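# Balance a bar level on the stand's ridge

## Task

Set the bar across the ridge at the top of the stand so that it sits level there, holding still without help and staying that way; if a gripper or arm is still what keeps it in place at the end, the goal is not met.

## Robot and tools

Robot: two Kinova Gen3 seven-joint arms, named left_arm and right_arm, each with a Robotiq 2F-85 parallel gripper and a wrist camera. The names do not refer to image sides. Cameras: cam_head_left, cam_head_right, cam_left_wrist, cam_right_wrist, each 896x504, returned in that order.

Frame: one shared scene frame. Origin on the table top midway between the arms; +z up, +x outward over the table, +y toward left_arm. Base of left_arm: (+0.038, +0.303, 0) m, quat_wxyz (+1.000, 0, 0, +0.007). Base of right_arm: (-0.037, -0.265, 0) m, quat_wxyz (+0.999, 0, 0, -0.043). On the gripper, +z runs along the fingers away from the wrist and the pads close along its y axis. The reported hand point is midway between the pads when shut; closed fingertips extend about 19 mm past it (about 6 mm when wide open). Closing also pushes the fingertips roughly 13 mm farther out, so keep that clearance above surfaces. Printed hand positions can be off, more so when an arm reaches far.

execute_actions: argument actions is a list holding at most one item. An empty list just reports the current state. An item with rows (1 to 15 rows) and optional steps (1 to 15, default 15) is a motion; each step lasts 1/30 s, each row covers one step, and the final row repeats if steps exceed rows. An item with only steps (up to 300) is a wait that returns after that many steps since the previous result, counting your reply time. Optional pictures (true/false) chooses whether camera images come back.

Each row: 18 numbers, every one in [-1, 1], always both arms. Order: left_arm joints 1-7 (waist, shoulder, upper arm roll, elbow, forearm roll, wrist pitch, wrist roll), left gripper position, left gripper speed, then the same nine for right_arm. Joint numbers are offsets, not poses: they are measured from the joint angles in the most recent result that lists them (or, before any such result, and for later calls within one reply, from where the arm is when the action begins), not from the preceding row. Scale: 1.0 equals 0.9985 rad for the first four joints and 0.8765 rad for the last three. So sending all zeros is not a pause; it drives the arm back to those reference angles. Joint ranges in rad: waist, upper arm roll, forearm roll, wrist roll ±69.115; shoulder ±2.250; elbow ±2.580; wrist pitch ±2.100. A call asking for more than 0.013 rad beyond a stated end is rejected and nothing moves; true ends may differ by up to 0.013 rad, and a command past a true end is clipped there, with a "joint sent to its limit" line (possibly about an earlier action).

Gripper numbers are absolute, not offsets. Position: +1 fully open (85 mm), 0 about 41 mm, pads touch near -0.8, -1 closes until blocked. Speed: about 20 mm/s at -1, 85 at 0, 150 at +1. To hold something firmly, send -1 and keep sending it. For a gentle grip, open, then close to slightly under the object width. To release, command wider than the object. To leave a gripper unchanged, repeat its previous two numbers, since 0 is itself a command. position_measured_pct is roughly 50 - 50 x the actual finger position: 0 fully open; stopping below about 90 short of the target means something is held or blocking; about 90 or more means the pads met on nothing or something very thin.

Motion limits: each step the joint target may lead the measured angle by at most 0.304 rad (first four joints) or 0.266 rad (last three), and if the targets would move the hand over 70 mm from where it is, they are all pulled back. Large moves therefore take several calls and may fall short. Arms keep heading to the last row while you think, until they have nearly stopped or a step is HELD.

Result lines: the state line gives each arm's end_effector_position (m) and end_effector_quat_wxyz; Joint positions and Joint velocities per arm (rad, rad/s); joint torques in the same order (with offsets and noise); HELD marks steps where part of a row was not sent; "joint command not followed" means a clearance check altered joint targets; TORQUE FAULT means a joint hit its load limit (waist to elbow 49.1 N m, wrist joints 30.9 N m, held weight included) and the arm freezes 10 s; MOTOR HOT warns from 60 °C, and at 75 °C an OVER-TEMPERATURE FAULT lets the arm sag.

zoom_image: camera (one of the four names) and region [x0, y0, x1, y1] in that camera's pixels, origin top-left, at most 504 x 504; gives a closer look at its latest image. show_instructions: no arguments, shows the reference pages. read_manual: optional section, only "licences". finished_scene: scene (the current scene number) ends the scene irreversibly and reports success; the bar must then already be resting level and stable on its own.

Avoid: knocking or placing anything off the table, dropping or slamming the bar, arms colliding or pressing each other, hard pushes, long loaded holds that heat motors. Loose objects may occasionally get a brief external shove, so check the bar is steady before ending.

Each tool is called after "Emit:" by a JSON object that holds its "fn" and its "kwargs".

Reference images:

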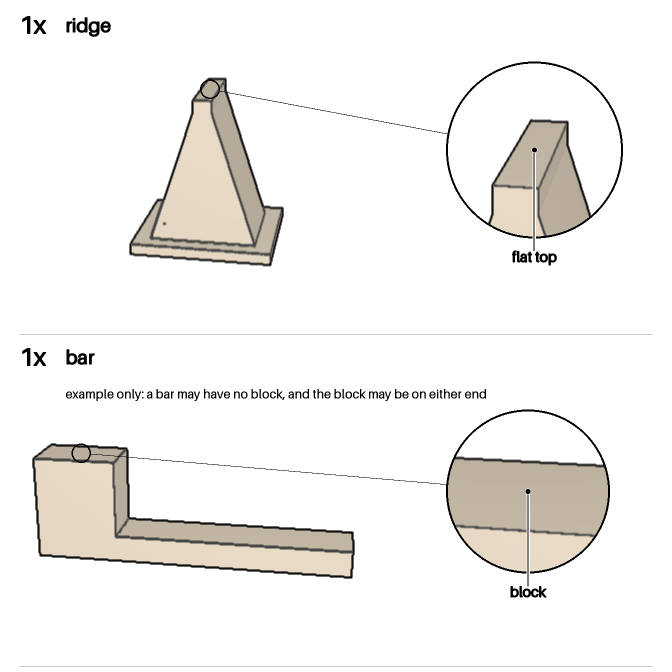

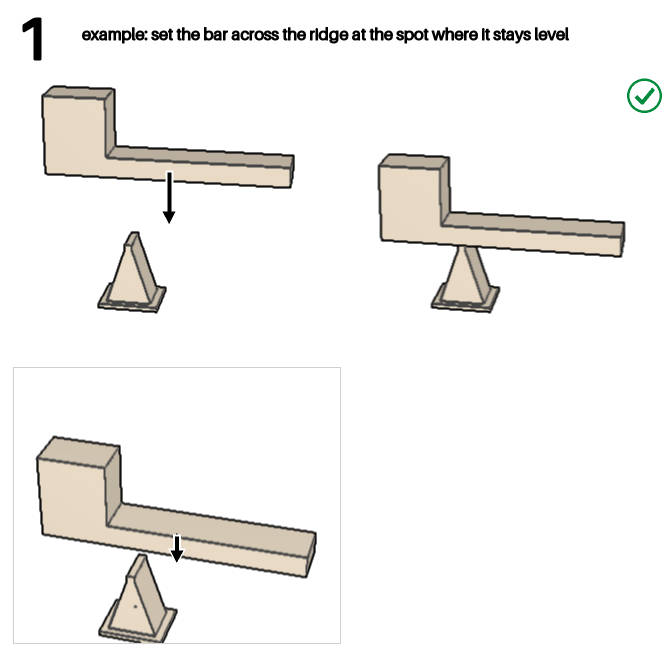

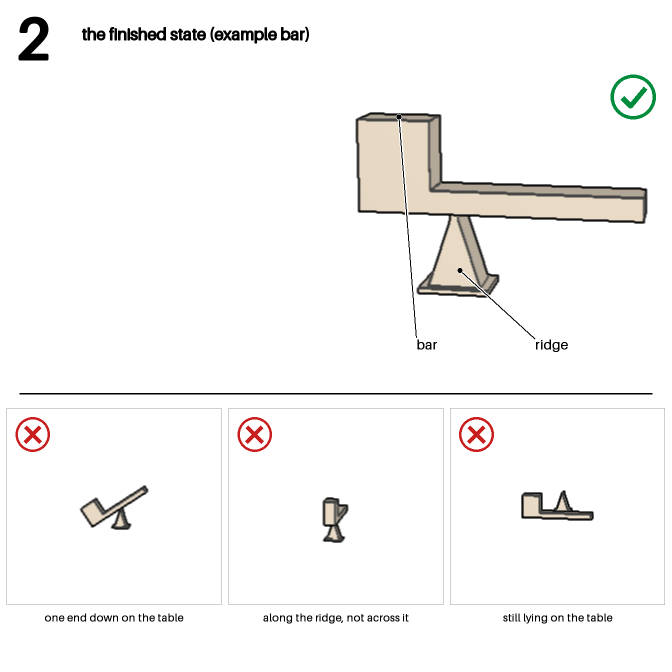

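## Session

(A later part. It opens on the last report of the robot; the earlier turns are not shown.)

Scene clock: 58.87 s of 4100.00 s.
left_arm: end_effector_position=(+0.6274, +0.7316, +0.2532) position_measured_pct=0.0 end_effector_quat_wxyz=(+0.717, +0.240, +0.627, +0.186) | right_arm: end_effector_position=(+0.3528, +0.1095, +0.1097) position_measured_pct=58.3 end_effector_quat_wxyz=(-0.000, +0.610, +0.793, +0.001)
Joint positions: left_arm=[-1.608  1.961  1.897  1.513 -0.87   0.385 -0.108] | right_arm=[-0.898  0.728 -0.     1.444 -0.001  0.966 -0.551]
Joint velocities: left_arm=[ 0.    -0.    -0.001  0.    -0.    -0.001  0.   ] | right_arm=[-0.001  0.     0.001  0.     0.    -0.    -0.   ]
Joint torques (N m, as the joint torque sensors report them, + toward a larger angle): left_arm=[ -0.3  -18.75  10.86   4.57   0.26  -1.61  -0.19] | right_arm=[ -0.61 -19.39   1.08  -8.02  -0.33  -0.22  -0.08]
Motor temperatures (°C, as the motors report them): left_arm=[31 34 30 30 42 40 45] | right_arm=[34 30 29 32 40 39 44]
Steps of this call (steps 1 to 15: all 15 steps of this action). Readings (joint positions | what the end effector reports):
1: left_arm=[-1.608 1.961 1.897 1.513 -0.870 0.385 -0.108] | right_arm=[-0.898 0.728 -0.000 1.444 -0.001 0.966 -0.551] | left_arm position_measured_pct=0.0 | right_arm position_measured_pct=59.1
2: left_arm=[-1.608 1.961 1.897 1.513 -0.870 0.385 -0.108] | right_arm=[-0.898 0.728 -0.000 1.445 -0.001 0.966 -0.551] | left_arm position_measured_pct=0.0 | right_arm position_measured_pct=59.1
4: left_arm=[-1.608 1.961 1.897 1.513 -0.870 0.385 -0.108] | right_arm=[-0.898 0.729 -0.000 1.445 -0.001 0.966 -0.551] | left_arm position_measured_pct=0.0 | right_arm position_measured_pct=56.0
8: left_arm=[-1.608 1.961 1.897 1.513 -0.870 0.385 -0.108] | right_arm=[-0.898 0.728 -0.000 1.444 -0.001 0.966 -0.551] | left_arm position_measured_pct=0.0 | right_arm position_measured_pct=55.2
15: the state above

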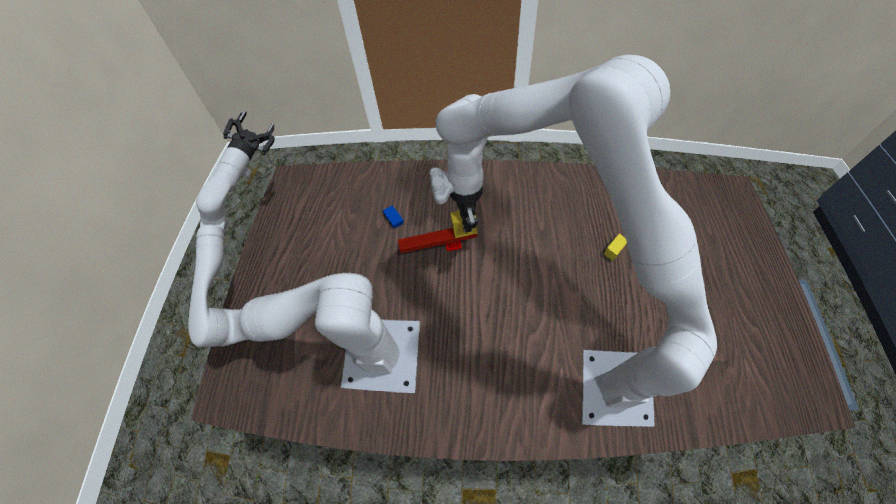

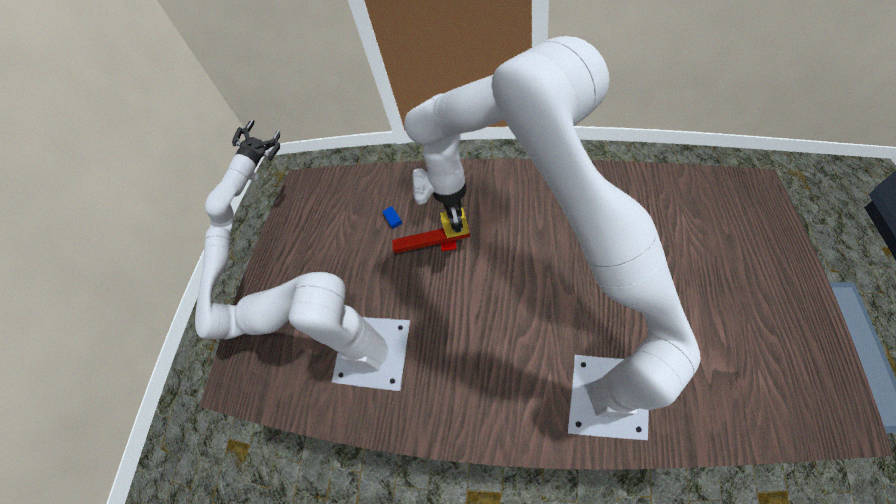

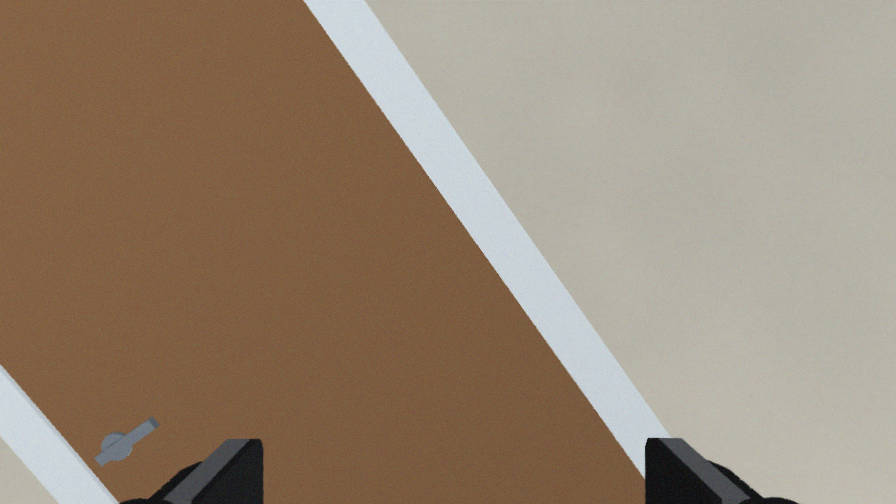

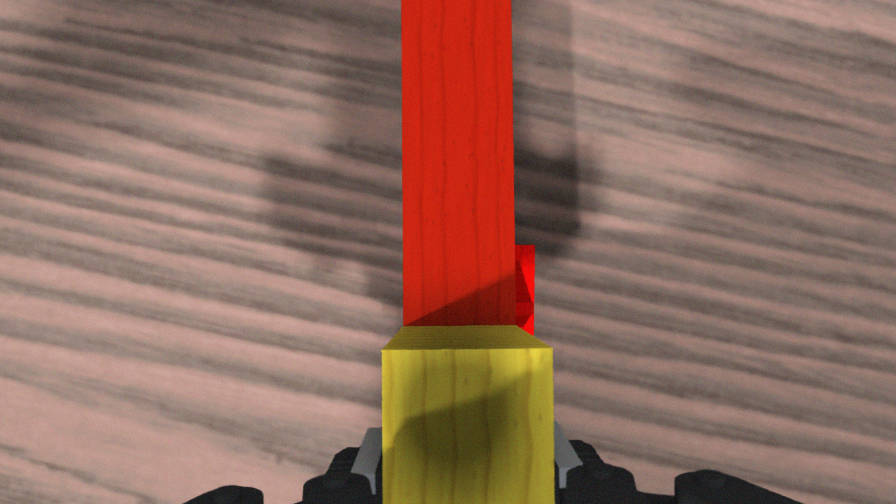

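Emit:
{"fn": "execute_actions", "kwargs": {"actions": [{"rows":[[0,0,0,0,0,0,0,1,0,0,-0.004,0,0,0,0.004,0,-0.25,0],[0,0,0,0,0,0,0,1,0,0,-0.004,0,0,0,0.004,0,-0.25,0],[0,0,0,0,0,0,0,1,0,0,-0.004,0,0,0,0.004,0,-0.25,0],[0,0,0,0,0,0,0,1,0,0.011,-0.004,0,0,0,0.004,0.012,-0.25,0],[0,0,0,0,0,0,0,1,0,0.011,-0.004,0,0,0,0.004,0.012,-0.25,0],[0,0,0,0,0,0,0,1,0,0.011,-0.004,0,0,0,0.004,0.012,-0.25,0],[0,0,0,0,0,0,0,1,0,0.011,-0.004,0,0,0,0.004,0.012,-0.25,0],[0,0,0,0,0,0,0,1,0,0.011,-0.004,0,0,0,0.004,0.012,-0.25,0],[0,0,0,0,0,0,0,1,0,0.011,-0.004,0,0,0,0.004,0.012,-0.25,0],[0,0,0,0,0,0,0,1,0,0.011,-0.0006,0,0,0,0,0.012,-0.25,0]]}], "pictures": false}}

Emit:
{"fn": "execute_actions", "kwargs": {"actions": [{"steps":15}], "pictures": false}}

Emit:
{"fn": "execute_actions", "kwargs": {"actions": [{"rows":[[0,0,0,0,0,0,0,1,0,0,0,0,0,0,0,0,-0.1,0],[0,0,0,0,0,0,0,1,0,0,0,0,0,0,0,0,-0.1,0],[0,0,0,0,0,0,0,1,0,0,0,0,0,0,0,0,-0.1,0],[0,0,0,0,0,0,0,1,0,0,0,0,0,0,0,0,-0.1,0],[0,0,0,0,0,0,0,1,0,0,0,0,0,0,0,0,-0.25,0]]}]}}

Scene clock: 66.97 s of 4100.00 s.
left_arm: end_effector_position=(+0.6274, +0.7316, +0.2532) position_measured_pct=0.0 end_effector_quat_wxyz=(+0.717, +0.240, +0.627, +0.186) | right_arm: end_effector_position=(+0.3568, +0.1053, +0.1102) position_measured_pct=58.3 end_effector_quat_wxyz=(-0.000, +0.610, +0.792, +0.002)
Joint positions: left_arm=[-1.608  1.961  1.897  1.513 -0.87   0.385 -0.108] | right_arm=[-0.887  0.727 -0.     1.444 -0.001  0.967 -0.541]
Joint velocities: left_arm=[-0.     0.001  0.001 -0.     0.001  0.    -0.001] | right_arm=[ 0.002  0.005  0.     0.    -0.    -0.005  0.001]
Joint torques (N m, as the joint torque sensors report them, + toward a larger angle): left_arm=[ -0.42 -19.2   10.34   4.51   0.37  -1.49  -0.33] | right_arm=[ -0.12 -20.57   1.16  -8.69  -0.31  -0.36   0.03]
Motor temperatures (°C, as the motors report them): left_arm=[31 34 30 30 42 40 45] | right_arm=[34 31 29 32 40 39 44]
Steps of this call (steps 1 to 15: the robot went on to your last target; steps 16 to 90: nothing new was sent; then 4.60 s passed at rest; steps 91 to 105: all 15 steps of this action). Readings (joint positions | what the end effector reports):
91: left_arm=[-1.608 1.961 1.897 1.513 -0.870 0.385 -0.108] | right_arm=[-0.898 0.727 -0.000 1.444 -0.001 0.967 -0.551] | left_arm position_measured_pct=0.0 | right_arm position_measured_pct=58.3
92: left_arm=[-1.608 1.961 1.897 1.513 -0.870 0.385 -0.108] | right_arm=[-0.898 0.727 -0.000 1.445 -0.001 0.968 -0.551] | left_arm position_measured_pct=0.0 | right_arm position_measured_pct=58.3
94: left_arm=[-1.608 1.961 1.897 1.513 -0.870 0.385 -0.108] | right_arm=[-0.897 0.726 -0.000 1.445 -0.001 0.969 -0.551] | left_arm position_measured_pct=0.0 | right_arm position_measured_pct=58.3
98: left_arm=[-1.608 1.961 1.897 1.513 -0.870 0.385 -0.108] | right_arm=[-0.889 0.725 0.000 1.444 -0.000 0.970 -0.543] | left_arm position_measured_pct=0.0 | right_arm position_measured_pct=58.3
105: the state above

Scene clock: 67.47 s of 4100.00 s.
left_arm: end_effector_position=(+0.6274, +0.7316, +0.2532) position_measured_pct=0.0 end_effector_quat_wxyz=(+0.717, +0.240, +0.627, +0.186) | right_arm: end_effector_position=(+0.3569, +0.1053, +0.1100) position_measured_pct=58.3 end_effector_quat_wxyz=(-0.000, +0.610, +0.792, +0.002)
Joint positions: left_arm=[-1.608  1.961  1.897  1.513 -0.87   0.385 -0.108] | right_arm=[-0.887  0.727 -0.     1.444 -0.001  0.966 -0.541]
Joint velocities: left_arm=[ 0.    -0.    -0.     0.     0.001  0.    -0.001] | right_arm=[ 0.001 -0.001 -0.    -0.     0.    -0.    -0.   ]
Joint torques (N m, as the joint torque sensors report them, + toward a larger angle): left_arm=[ -0.16 -18.98  10.02   4.47   0.25  -1.35  -0.44] | right_arm=[ -0.64 -20.59   0.69  -8.42  -0.19  -0.28  -0.13]
Motor temperatures (°C, as the motors report them): left_arm=[31 34 30 30 42 40 45] | right_arm=[34 31 29 32 40 39 44]
Steps of this call (steps 1 to 15: the robot went on to your last target). Readings (joint positions | what the end effector reports):
1: left_arm=[-1.608 1.961 1.897 1.513 -0.870 0.385 -0.108] | right_arm=[-0.887 0.727 -0.000 1.444 -0.001 0.967 -0.541] | left_arm position_measured_pct=0.0 | right_arm position_measured_pct=58.3
2: left_arm=[-1.608 1.961 1.897 1.513 -0.870 0.385 -0.108] | right_arm=[-0.887 0.727 -0.000 1.444 -0.001 0.967 -0.541] | left_arm position_measured_pct=0.0 | right_arm position_measured_pct=58.3
4: left_arm=[-1.608 1.961 1.897 1.513 -0.870 0.385 -0.108] | right_arm=[-0.887 0.727 -0.000 1.444 -0.001 0.966 -0.541] | left_arm position_measured_pct=0.0 | right_arm position_measured_pct=58.3
8: left_arm=[-1.608 1.961 1.897 1.513 -0.870 0.385 -0.108] | right_arm=[-0.887 0.727 -0.000 1.444 -0.001 0.966 -0.541] | left_arm position_measured_pct=0.0 | right_arm position_measured_pct=58.3
15: the state above
All arms were judged still, so your last target was given up. Only a new action makes them travel on or press farther. Fingers that are still opening or closing keep moving.

Scene clock: 67.97 s of 4100.00 s.
left_arm: end_effector_position=(+0.6274, +0.7316, +0.2532) position_measured_pct=0.0 end_effector_quat_wxyz=(+0.717, +0.240, +0.627, +0.186) | right_arm: end_effector_position=(+0.3570, +0.1054, +0.1104) position_measured_pct=58.3 end_effector_quat_wxyz=(-0.000, +0.610, +0.792, +0.002)
Joint positions: left_arm=[-1.608  1.961  1.897  1.513 -0.87   0.385 -0.108] | right_arm=[-0.887  0.727 -0.     1.444 -0.001  0.967 -0.541]
Joint velocities: left_arm=[ 0.001 -0.     0.001  0.     0.    -0.     0.   ] | right_arm=[-0. -0. -0. -0.  0. -0. -0.]
Joint torques (N m, as the joint torque sensors report them, + toward a larger angle): left_arm=[  0.07 -19.07  10.35   4.64   0.49  -1.65  -0.05] | right_arm=[ -0.59 -19.08   1.03  -7.81  -0.04  -0.38   0.16]
Motor temperatures (°C, as the motors report them): left_arm=[31 34 30 30 42 40 45] | right_arm=[34 31 29 32 40 39 44]
Steps of this call (steps 1 to 15: all 15 steps of this action). Readings (joint positions | what the end effector reports):
1: left_arm=[-1.608 1.961 1.897 1.513 -0.870 0.385 -0.108] | right_arm=[-0.887 0.727 -0.000 1.444 -0.001 0.966 -0.541] | left_arm position_measured_pct=0.0 | right_arm position_measured_pct=58.3
2: left_arm=[-1.608 1.961 1.897 1.513 -0.870 0.385 -0.108] | right_arm=[-0.887 0.727 -0.000 1.444 -0.001 0.966 -0.541] | left_arm position_measured_pct=0.0 | right_arm position_measured_pct=57.9
4: left_arm=[-1.608 1.961 1.897 1.513 -0.870 0.385 -0.108] | right_arm=[-0.887 0.727 -0.000 1.444 -0.001 0.966 -0.541] | left_arm position_measured_pct=0.0 | right_arm position_measured_pct=56.0
8: left_arm=[-1.608 1.961 1.897 1.513 -0.870 0.385 -0.108] | right_arm=[-0.887 0.727 -0.000 1.444 -0.001 0.967 -0.541] | left_arm position_measured_pct=0.0 | right_arm position_measured_pct=58.3
15: the state above

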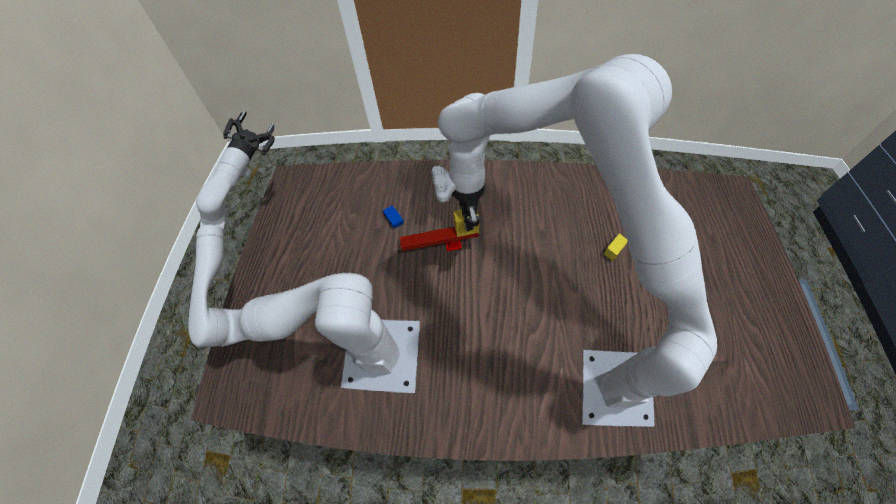

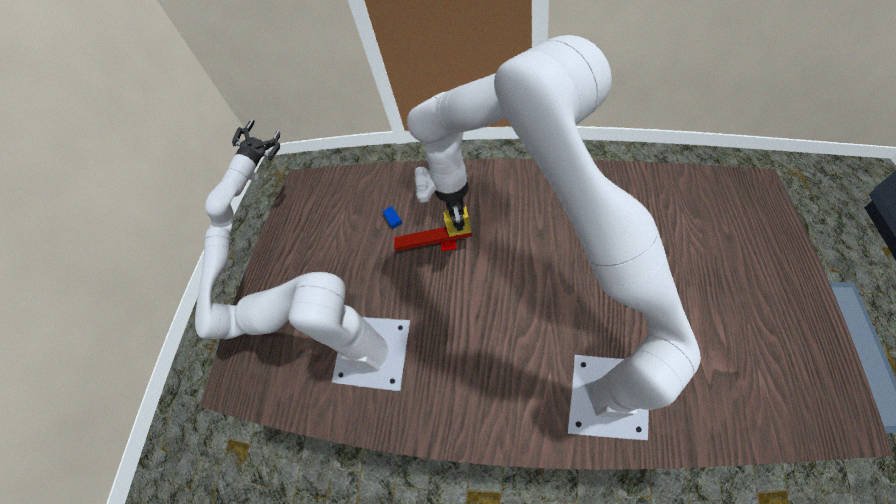

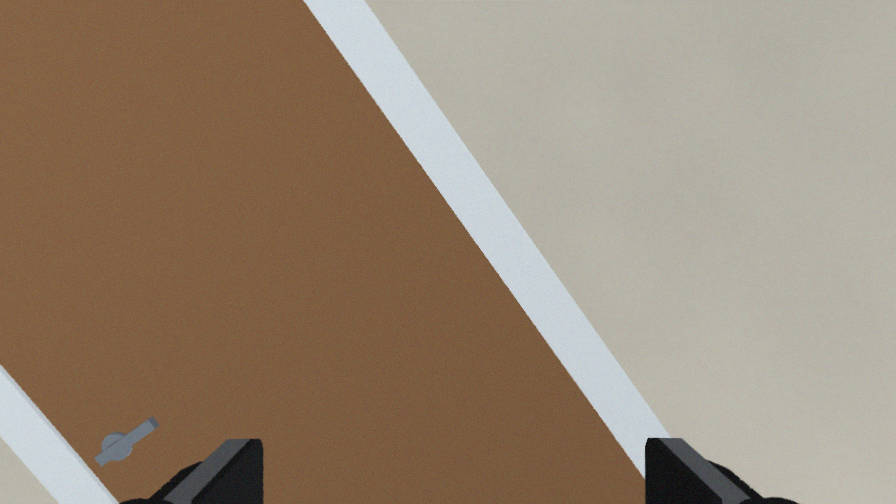

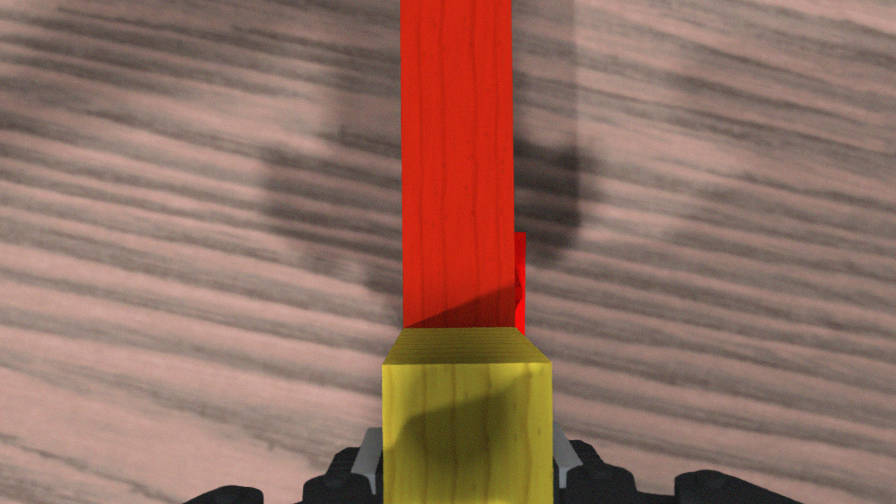

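Emit:
{"fn": "execute_actions", "kwargs": {"actions": [{"rows":[[0,0,0,0,0,0,0,1,0,0,-0.004,0,0,0,0.004,0,-0.25,0],[0,0,0,0,0,0,0,1,0,0,-0.004,0,0,0,0.004,0,-0.25,0],[0,0,0,0,0,0,0,1,0,0,-0.004,0,0,0,0.004,0,-0.25,0],[0,0,0,0,0,0,0,1,0,-0.0065,-0.004,0,0,0,0.004,-0.007,-0.25,0],[0,0,0,0,0,0,0,1,0,-0.0065,-0.004,0,0,0,0.004,-0.007,-0.25,0],[0,0,0,0,0,0,0,1,0,-0.0065,-0.004,0,0,0,0.004,-0.007,-0.25,0],[0,0,0,0,0,0,0,1,0,-0.0065,-0.004,0,0,0,0.004,-0.007,-0.25,0],[0,0,0,0,0,0,0,1,0,-0.0065,-0.004,0,0,0,0.004,-0.007,-0.25,0],[0,0,0,0,0,0,0,1,0,-0.0065,0,0,0,0,0,-0.007,-0.25,0]]}], "pictures": false}}

Emit:
{"fn": "execute_actions", "kwargs": {"actions": [{"steps":15}], "pictures": false}}

Emit:
{"fn": "execute_actions", "kwargs": {"actions": [{"rows":[[0,0,0,0,0,0,0,1,0,0,0,0,0,0,0,0,-0.1,0],[0,0,0,0,0,0,0,1,0,0,0,0,0,0,0,0,-0.1,0],[0,0,0,0,0,0,0,1,0,0,0,0,0,0,0,0,-0.1,0],[0,0,0,0,0,0,0,1,0,0,0,0,0,0,0,0,-0.25,0]],"steps":10}]}}

Emit:
{"fn": "execute_actions", "kwargs": {"actions": [{"rows":[[0,0,0,0,0,0,0,1,0,0,0,0,0,0,0,0,-0.1,0]],"steps":8}], "pictures": false}}

Emit:
{"fn": "execute_actions", "kwargs": {"actions": [{"rows":[[0,0,0,0,0,0,0,1,0,0,0,0,0,0,0,0,-0.25,0]],"steps":8}]}}

Scene clock: 76.60 s of 4100.00 s.
left_arm: end_effector_position=(+0.6274, +0.7316, +0.2532) position_measured_pct=0.0 end_effector_quat_wxyz=(+0.717, +0.240, +0.627, +0.186) | right_arm: end_effector_position=(+0.3547, +0.1079, +0.1106) position_measured_pct=58.3 end_effector_quat_wxyz=(-0.000, +0.610, +0.793, +0.002)
Joint positions: left_arm=[-1.608  1.961  1.897  1.513 -0.87   0.385 -0.108] | right_arm=[-0.893  0.726 -0.     1.444 -0.001  0.967 -0.547]
Joint velocities: left_arm=[ 0.    -0.001  0.    -0.     0.001 -0.    -0.001] | right_arm=[-0.002  0.003  0.    -0.    -0.    -0.003 -0.001]
Joint torques (N m, as the joint torque sensors report them, + toward a larger angle): left_arm=[ -0.19 -19.4   10.46   4.41   0.43  -1.51  -0.02] | right_arm=[ -0.65 -20.67   0.74  -8.58  -0.33  -0.11   0.13]
Motor temperatures (°C, as the motors report them): left_arm=[31 34 30 30 42 40 45] | right_arm=[34 31 29 32 40 39 44]
Steps of this call (steps 1 to 15: the robot went on to your last target; steps 16 to 90: nothing new was sent; then 5.13 s passed at rest; steps 91 to 105: all 15 steps of this action). Readings (joint positions | what the end effector reports):
91: left_arm=[-1.608 1.961 1.897 1.513 -0.870 0.385 -0.108] | right_arm=[-0.887 0.726 -0.000 1.444 -0.001 0.967 -0.541] | left_arm position_measured_pct=0.0 | right_arm position_measured_pct=58.3
92: left_arm=[-1.608 1.961 1.897 1.513 -0.870 0.385 -0.108] | right_arm=[-0.887 0.725 -0.000 1.444 -0.001 0.968 -0.541] | left_arm position_measured_pct=0.0 | right_arm position_measured_pct=58.3
94: left_arm=[-1.608 1.961 1.897 1.513 -0.870 0.385 -0.108] | right_arm=[-0.887 0.724 0.000 1.445 -0.001 0.969 -0.541] | left_arm position_measured_pct=0.0 | right_arm position_measured_pct=58.3
98: left_arm=[-1.608 1.961 1.897 1.513 -0.870 0.385 -0.108] | right_arm=[-0.892 0.723 -0.000 1.444 -0.001 0.970 -0.546] | left_arm position_measured_pct=0.0 | right_arm position_measured_pct=58.3
105: the state above

Scene clock: 77.10 s of 4100.00 s.
left_arm: end_effector_position=(+0.6274, +0.7316, +0.2532) position_measured_pct=0.0 end_effector_quat_wxyz=(+0.717, +0.240, +0.627, +0.186) | right_arm: end_effector_position=(+0.3547, +0.1080, +0.1105) position_measured_pct=58.3 end_effector_quat_wxyz=(-0.000, +0.610, +0.793, +0.002)
Joint positions: left_arm=[-1.608  1.961  1.897  1.513 -0.87   0.385 -0.108] | right_arm=[-0.893  0.727 -0.     1.444 -0.001  0.967 -0.547]
Joint velocities: left_arm=[-0.     0.     0.     0.001 -0.001 -0.001  0.001] | right_arm=[-0.     0.001  0.001 -0.     0.    -0.    -0.001]
Joint torques (N m, as the joint torque sensors report them, + toward a larger angle): left_arm=[  0.01 -19.62  10.12   4.16   0.15  -1.95  -0.14] | right_arm=[ -0.85 -20.16   0.78  -8.55  -0.29  -0.19   0.12]
Motor temperatures (°C, as the motors report them): left_arm=[31 34 30 30 42 40 45] | right_arm=[34 31 29 32 40 39 44]
Steps of this call (steps 1 to 15: the robot went on to your last target). Readings (joint positions | what the end effector reports):
1: left_arm=[-1.608 1.961 1.897 1.513 -0.870 0.385 -0.108] | right_arm=[-0.893 0.727 -0.000 1.444 -0.001 0.967 -0.547] | left_arm position_measured_pct=0.0 | right_arm position_measured_pct=58.3
2: left_arm=[-1.608 1.961 1.897 1.513 -0.870 0.385 -0.108] | right_arm=[-0.893 0.727 -0.000 1.444 -0.001 0.967 -0.547] | left_arm position_measured_pct=0.0 | right_arm position_measured_pct=58.3
4: left_arm=[-1.608 1.961 1.897 1.513 -0.870 0.385 -0.108] | right_arm=[-0.893 0.727 -0.000 1.444 -0.001 0.967 -0.547] | left_arm position_measured_pct=0.0 | right_arm position_measured_pct=58.3
8: left_arm=[-1.608 1.961 1.897 1.513 -0.870 0.385 -0.108] | right_arm=[-0.893 0.727 -0.000 1.444 -0.001 0.967 -0.547] | left_arm position_measured_pct=0.0 | right_arm position_measured_pct=58.3
15: the state above
All arms were judged still, so your last target was given up. Only a new action makes them travel on or press farther. Fingers that are still opening or closing keep moving.

Scene clock: 77.43 s of 4100.00 s.
left_arm: end_effector_position=(+0.6274, +0.7316, +0.2532) position_measured_pct=0.0 end_effector_quat_wxyz=(+0.717, +0.240, +0.627, +0.186) | right_arm: end_effector_position=(+0.3548, +0.1081, +0.1108) position_measured_pct=58.3 end_effector_quat_wxyz=(-0.000, +0.610, +0.793, +0.003)
Joint positions: left_arm=[-1.608  1.961  1.897  1.513 -0.87   0.385 -0.108] | right_arm=[-0.893  0.726 -0.     1.444 -0.001  0.967 -0.547]
Joint velocities: left_arm=[ 0.     0.    -0.     0.     0.001 -0.     0.   ] | right_arm=[-0.001  0.001  0.     0.    -0.     0.    -0.002]
Joint torques (N m, as the joint torque sensors report them, + toward a larger angle): left_arm=[ -0.29 -19.39  10.82   4.66   0.54  -1.83  -0.06] | right_arm=[ -0.55 -19.19   1.22  -7.56  -0.27  -0.19   0.02]
Motor temperatures (°C, as the motors report them): left_arm=[31 34 30 30 42 40 45] | right_arm=[34 31 29 32 40 39 44]
Steps of this call (steps 1 to 10: all 10 steps of this action). Readings (joint positions | what the end effector reports):
1: left_arm=[-1.608 1.961 1.897 1.513 -0.870 0.385 -0.108] | right_arm=[-0.893 0.727 -0.000 1.444 -0.001 0.967 -0.547] | left_arm position_measured_pct=0.0 | right_arm position_measured_pct=58.3
2: left_arm=[-1.608 1.961 1.897 1.513 -0.870 0.385 -0.108] | right_arm=[-0.893 0.727 -0.000 1.444 -0.001 0.967 -0.547] | left_arm position_measured_pct=0.0 | right_arm position_measured_pct=57.9
4: left_arm=[-1.608 1.961 1.897 1.513 -0.870 0.385 -0.108] | right_arm=[-0.893 0.727 -0.000 1.444 -0.001 0.967 -0.547] | left_arm position_measured_pct=0.0 | right_arm position_measured_pct=56.0
8: left_arm=[-1.608 1.961 1.897 1.513 -0.870 0.385 -0.108] | right_arm=[-0.893 0.726 -0.000 1.444 -0.001 0.967 -0.547] | left_arm position_measured_pct=0.0 | right_arm position_measured_pct=58.3
10: the state above

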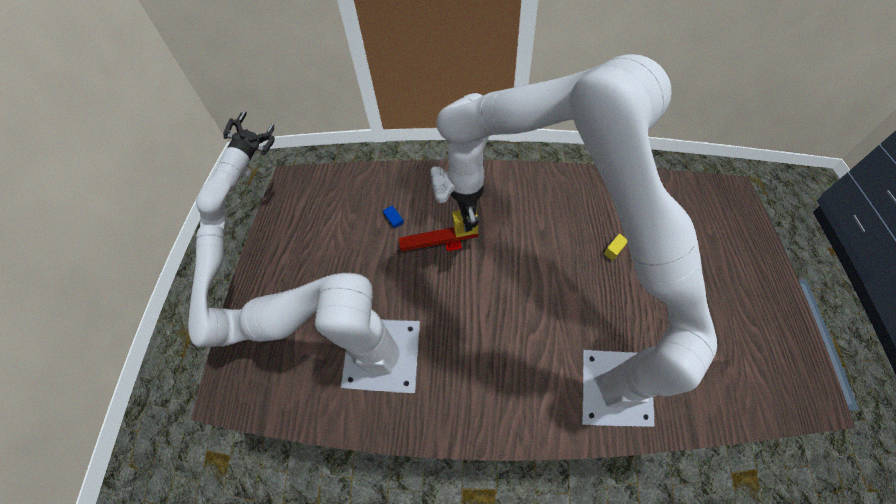

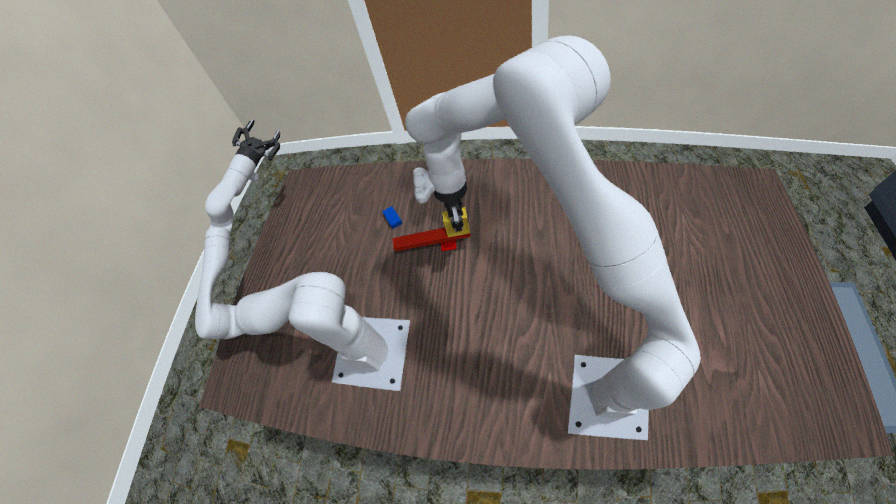

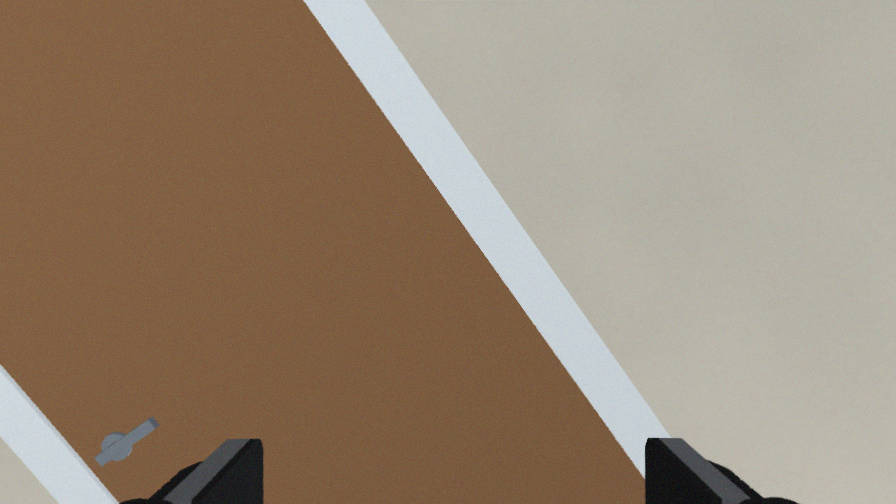

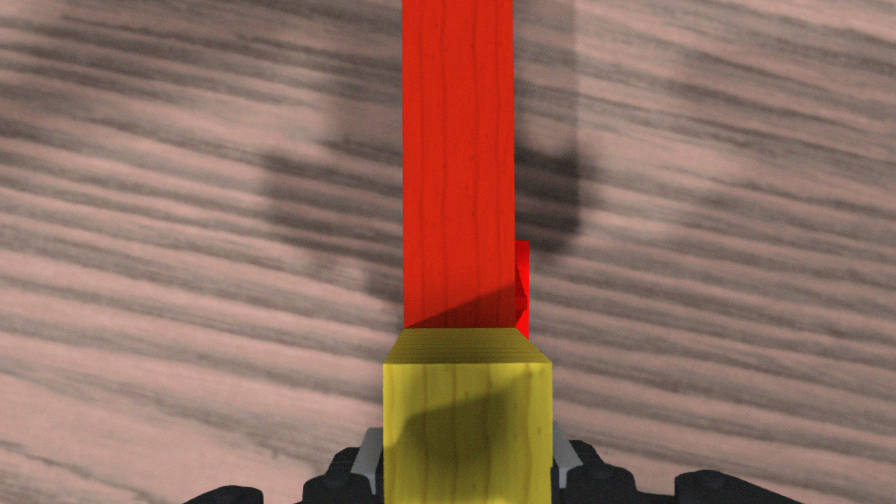

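Scene clock: 77.70 s of 4100.00 s.
left_arm: end_effector_position=(+0.6274, +0.7316, +0.2532) position_measured_pct=0.0 end_effector_quat_wxyz=(+0.717, +0.240, +0.627, +0.186) | right_arm: end_effector_position=(+0.3548, +0.1081, +0.1108) position_measured_pct=55.2 end_effector_quat_wxyz=(-0.000, +0.610, +0.793, +0.002)
Joint positions: left_arm=[-1.608  1.961  1.897  1.513 -0.87   0.385 -0.108] | right_arm=[-0.893  0.726 -0.     1.444 -0.001  0.967 -0.547]
Joint velocities: left_arm=[-0.    -0.    -0.    -0.    -0.002  0.     0.   ] | right_arm=[ 0.     0.    -0.    -0.     0.    -0.     0.001]
Joint torques (N m, as the joint torque sensors report them, + toward a larger angle): left_arm=[ -0.4  -19.39  10.3    4.5    0.36  -1.36   0.02] | right_arm=[ -0.41 -19.73   0.91  -8.06  -0.43  -0.33  -0.06]
Motor temperatures (°C, as the motors report them): left_arm=[31 34 30 30 42 40 45] | right_arm=[34 31 29 32 40 39 44]
Steps of this call (steps 1 to 8: all 8 steps of this action). Readings (joint positions | what the end effector reports):
1: left_arm=[-1.608 1.961 1.897 1.513 -0.870 0.385 -0.108] | right_arm=[-0.893 0.726 -0.000 1.444 -0.001 0.967 -0.547] | left_arm position_measured_pct=0.0 | right_arm position_measured_pct=58.3
2: left_arm=[-1.608 1.961 1.897 1.513 -0.870 0.385 -0.108] | right_arm=[-0.893 0.726 -0.000 1.444 -0.001 0.967 -0.547] | left_arm position_measured_pct=0.0 | right_arm position_measured_pct=57.9
4: left_arm=[-1.608 1.961 1.897 1.513 -0.870 0.385 -0.108] | right_arm=[-0.893 0.726 -0.000 1.444 -0.001 0.967 -0.547] | left_arm position_measured_pct=0.0 | right_arm position_measured_pct=56.0
8: the state above

Scene clock: 77.97 s of 4100.00 s.
left_arm: end_effector_position=(+0.6274, +0.7316, +0.2532) position_measured_pct=0.0 end_effector_quat_wxyz=(+0.717, +0.240, +0.627, +0.186) | right_arm: end_effector_position=(+0.3549, +0.1081, +0.1110) position_measured_pct=58.3 end_effector_quat_wxyz=(+0.000, +0.610, +0.792, +0.003)
Joint positions: left_arm=[-1.608  1.961  1.897  1.513 -0.87   0.385 -0.108] | right_arm=[-0.893  0.726 -0.     1.444 -0.001  0.967 -0.547]
Joint velocities: left_arm=[-0.    -0.    -0.     0.    -0.002  0.001  0.001] | right_arm=[ 0.002 -0.    -0.    -0.     0.     0.    -0.   ]
Joint torques (N m, as the joint torque sensors report them, + toward a larger angle): left_arm=[ -0.07 -19.33  10.67   4.25   0.54  -1.2    0.1 ] | right_arm=[ -0.75 -19.45   0.82  -7.96  -0.24  -0.07   0.  ]
Motor temperatures (°C, as the motors report them): left_arm=[31 34 30 30 42 40 45] | right_arm=[34 31 29 32 40 39 44]
Steps of this call (steps 1 to 8: all 8 steps of this action). Readings (joint positions | what the end effector reports):
1: left_arm=[-1.608 1.961 1.897 1.513 -0.870 0.385 -0.108] | right_arm=[-0.893 0.726 -0.000 1.444 -0.001 0.967 -0.547] | left_arm position_measured_pct=0.0 | right_arm position_measured_pct=54.8
2: left_arm=[-1.608 1.961 1.897 1.513 -0.870 0.385 -0.108] | right_arm=[-0.893 0.726 -0.000 1.444 -0.001 0.967 -0.547] | left_arm position_measured_pct=0.0 | right_arm position_measured_pct=55.6
4: left_arm=[-1.608 1.961 1.897 1.513 -0.870 0.385 -0.108] | right_arm=[-0.893 0.726 -0.000 1.444 -0.001 0.967 -0.547] | left_arm position_measured_pct=0.0 | right_arm position_measured_pct=57.9
8: the state above

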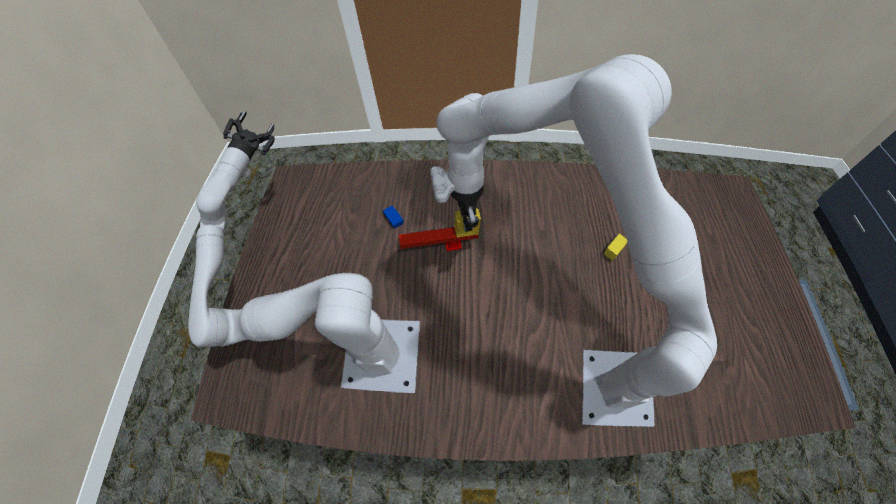

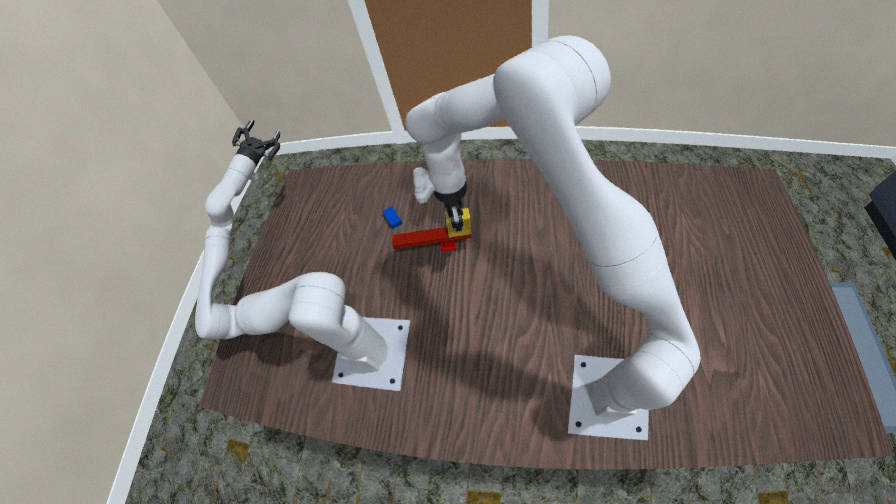

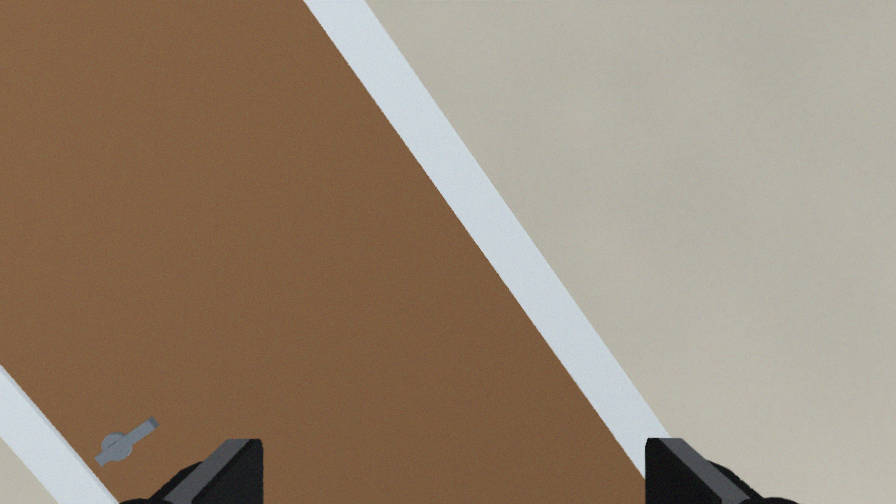

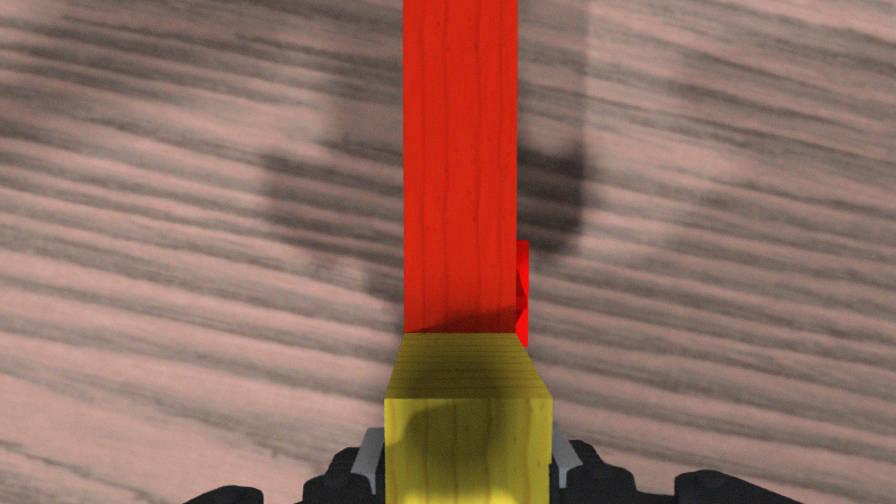

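Emit:
{"fn": "execute_actions", "kwargs": {"actions": [{"rows":[[0,0,0,0,0,0,0,1,0,0,-0.002,0,0,0,0.004,0,-0.25,0],[0,0,0,0,0,0,0,1,0,0,-0.002,0,0,0,0.004,0,-0.25,0],[0,0,0,0,0,0,0,1,0,0,-0.002,0,0,0,0.004,0,-0.25,0],[0,0,0,0,0,0,0,1,0,-0.01,-0.002,0,0,0,0.004,-0.011,-0.25,0]]}], "pictures": false}}

Emit:
{"fn": "execute_actions", "kwargs": {"actions": [{"steps":8}], "pictures": false}}

Emit:
{"fn": "execute_actions", "kwargs": {"actions": [{"rows":[[0,0,0,0,0,0,0,1,0,0,0,0,0,0,0,0,-0.1,0],[0,0,0,0,0,0,0,1,0,0,0,0,0,0,0,0,-0.1,0],[0,0,0,0,0,0,0,1,0,0,0,0,0,0,0,0,-0.1,0],[0,0,0,0,0,0,0,1,0,0,0,0,0,0,0,0,-0.1,0],[0,0,0,0,0,0,0,1,0,0,0,0,0,0,0,0,-0.25,0]],"steps":10}]}}

Scene clock: 85.97 s of 4100.00 s.
left_arm: end_effector_position=(+0.6274, +0.7316, +0.2532) position_measured_pct=0.0 end_effector_quat_wxyz=(+0.717, +0.240, +0.627, +0.186) | right_arm: end_effector_position=(+0.3508, +0.1114, +0.1120) position_measured_pct=58.3 end_effector_quat_wxyz=(-0.000, +0.610, +0.793, +0.002)
Joint positions: left_arm=[-1.608  1.961  1.897  1.513 -0.87   0.385 -0.108] | right_arm=[-0.903  0.724 -0.     1.444 -0.001  0.97  -0.556]
Joint velocities: left_arm=[ 0.    -0.001 -0.     0.001  0.001 -0.     0.001] | right_arm=[-0.002 -0.001 -0.     0.    -0.    -0.    -0.001]
Joint torques (N m, as the joint torque sensors report them, + toward a larger angle): left_arm=[  0.07 -19.43   9.84   4.56   0.48  -1.59  -0.21] | right_arm=[ -0.77 -20.61   0.97  -8.63  -0.2   -0.18  -0.01]
Motor temperatures (°C, as the motors report them): left_arm=[31 35 30 30 42 40 45] | right_arm=[34 31 29 32 40 39 44]
Steps of this call (steps 1 to 15: the robot went on to your last target; steps 16 to 90: nothing new was sent; then 4.50 s passed at rest; steps 91 to 105: all 15 steps of this action). Readings (joint positions | what the end effector reports):
91: left_arm=[-1.608 1.961 1.897 1.513 -0.870 0.385 -0.108] | right_arm=[-0.893 0.726 -0.000 1.444 -0.001 0.967 -0.547] | left_arm position_measured_pct=0.0 | right_arm position_measured_pct=58.3
92: left_arm=[-1.608 1.961 1.897 1.513 -0.870 0.385 -0.108] | right_arm=[-0.893 0.725 -0.000 1.444 -0.001 0.968 -0.547] | left_arm position_measured_pct=0.0 | right_arm position_measured_pct=58.3
94: left_arm=[-1.608 1.961 1.897 1.513 -0.870 0.385 -0.108] | right_arm=[-0.894 0.725 0.000 1.444 -0.000 0.969 -0.547] | left_arm position_measured_pct=0.0 | right_arm position_measured_pct=58.3
98: left_arm=[-1.608 1.961 1.897 1.513 -0.870 0.385 -0.108] | right_arm=[-0.901 0.724 -0.000 1.444 -0.001 0.970 -0.555] | left_arm position_measured_pct=0.0 | right_arm position_measured_pct=58.3
105: the state above

Scene clock: 86.23 s of 4100.00 s.
left_arm: end_effector_position=(+0.6274, +0.7316, +0.2532) position_measured_pct=0.0 end_effector_quat_wxyz=(+0.717, +0.240, +0.627, +0.186) | right_arm: end_effector_position=(+0.3507, +0.1114, +0.1121) position_measured_pct=58.3 end_effector_quat_wxyz=(-0.000, +0.610, +0.793, +0.002)
Joint positions: left_arm=[-1.608  1.961  1.897  1.513 -0.87   0.385 -0.108] | right_arm=[-0.903  0.724 -0.     1.444 -0.001  0.97  -0.557]
Joint velocities: left_arm=[-0.    -0.     0.    -0.001 -0.     0.001  0.   ] | right_arm=[-0.001  0.    -0.001  0.     0.     0.    -0.   ]
Joint torques (N m, as the joint torque sensors report them, + toward a larger angle): left_arm=[ -0.1  -19.22  10.35   4.58   0.05  -1.61  -0.3 ] | right_arm=[ -0.69 -20.6    0.95  -8.47  -0.16   0.02   0.  ]
Motor temperatures (°C, as the motors report them): left_arm=[31 35 30 30 42 40 45] | right_arm=[34 31 29 32 40 39 44]
Steps of this call (steps 1 to 8: the robot went on to your last target). Readings (joint positions | what the end effector reports):
1: left_arm=[-1.608 1.961 1.897 1.513 -0.870 0.385 -0.108] | right_arm=[-0.903 0.724 -0.000 1.444 -0.001 0.970 -0.556] | left_arm position_measured_pct=0.0 | right_arm position_measured_pct=58.3
2: left_arm=[-1.608 1.961 1.897 1.513 -0.870 0.385 -0.108] | right_arm=[-0.903 0.724 -0.000 1.444 -0.001 0.970 -0.557] | left_arm position_measured_pct=0.0 | right_arm position_measured_pct=58.3
4: left_arm=[-1.608 1.961 1.897 1.513 -0.870 0.385 -0.108] | right_arm=[-0.903 0.724 -0.000 1.444 -0.001 0.970 -0.557] | left_arm position_measured_pct=0.0 | right_arm position_measured_pct=58.3
8: the state above

Scene clock: 86.57 s of 4100.00 s.
left_arm: end_effector_position=(+0.6274, +0.7316, +0.2532) position_measured_pct=0.0 end_effector_quat_wxyz=(+0.717, +0.240, +0.627, +0.186) | right_arm: end_effector_position=(+0.3509, +0.1118, +0.1127) position_measured_pct=58.3 end_effector_quat_wxyz=(-0.000, +0.610, +0.793, +0.003)
Joint positions: left_arm=[-1.608  1.961  1.897  1.513 -0.87   0.385 -0.108] | right_arm=[-0.903  0.723 -0.     1.443 -0.001  0.97  -0.557]
Joint velocities: left_arm=[ 0.    -0.    -0.001  0.     0.001 -0.     0.001] | right_arm=[ 0.    -0.     0.001  0.    -0.    -0.     0.001]
Joint torques (N m, as the joint torque sensors report them, + toward a larger angle): left_arm=[ -0.07 -19.04  10.06   4.62   0.71  -1.44   0.04] | right_arm=[ -0.49 -18.84   1.08  -7.71  -0.34  -0.35   0.13]
Motor temperatures (°C, as the motors report them): left_arm=[31 35 30 30 42 40 45] | right_arm=[34 31 29 32 40 39 44]
Steps of this call (steps 1 to 10: all 10 steps of this action). Readings (joint positions | what the end effector reports):
1: left_arm=[-1.608 1.961 1.897 1.513 -0.870 0.385 -0.108] | right_arm=[-0.903 0.724 -0.000 1.444 -0.001 0.970 -0.557] | left_arm position_measured_pct=0.0 | right_arm position_measured_pct=58.3
2: left_arm=[-1.608 1.961 1.897 1.513 -0.870 0.385 -0.108] | right_arm=[-0.903 0.724 -0.000 1.444 -0.001 0.970 -0.557] | left_arm position_measured_pct=0.0 | right_arm position_measured_pct=57.9
4: left_arm=[-1.608 1.961 1.897 1.513 -0.870 0.385 -0.108] | right_arm=[-0.903 0.724 -0.000 1.444 -0.001 0.970 -0.557] | left_arm position_measured_pct=0.0 | right_arm position_measured_pct=56.0
8: left_arm=[-1.608 1.961 1.897 1.513 -0.870 0.385 -0.108] | right_arm=[-0.903 0.723 -0.000 1.443 -0.001 0.970 -0.557] | left_arm position_measured_pct=0.0 | right_arm position_measured_pct=58.3
10: the state above

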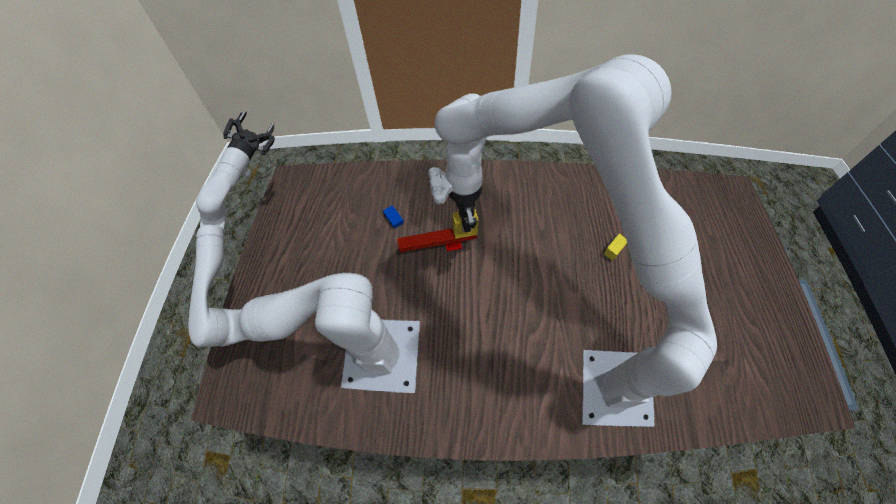

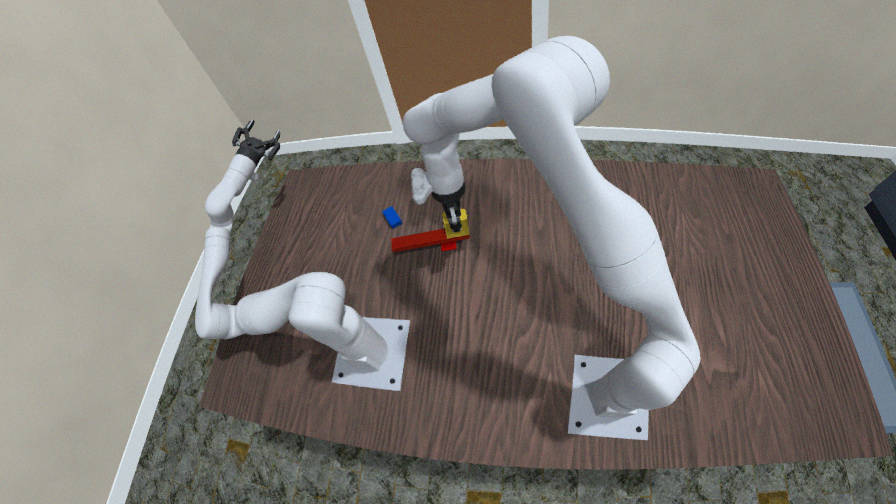

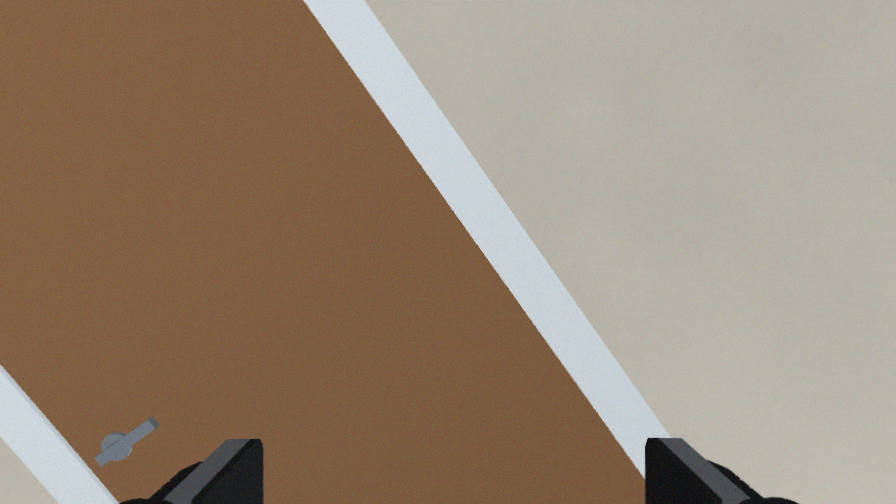

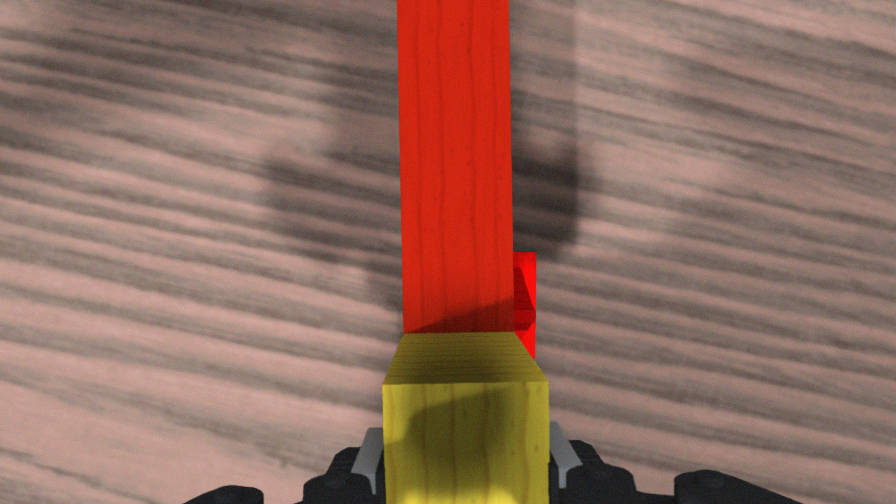

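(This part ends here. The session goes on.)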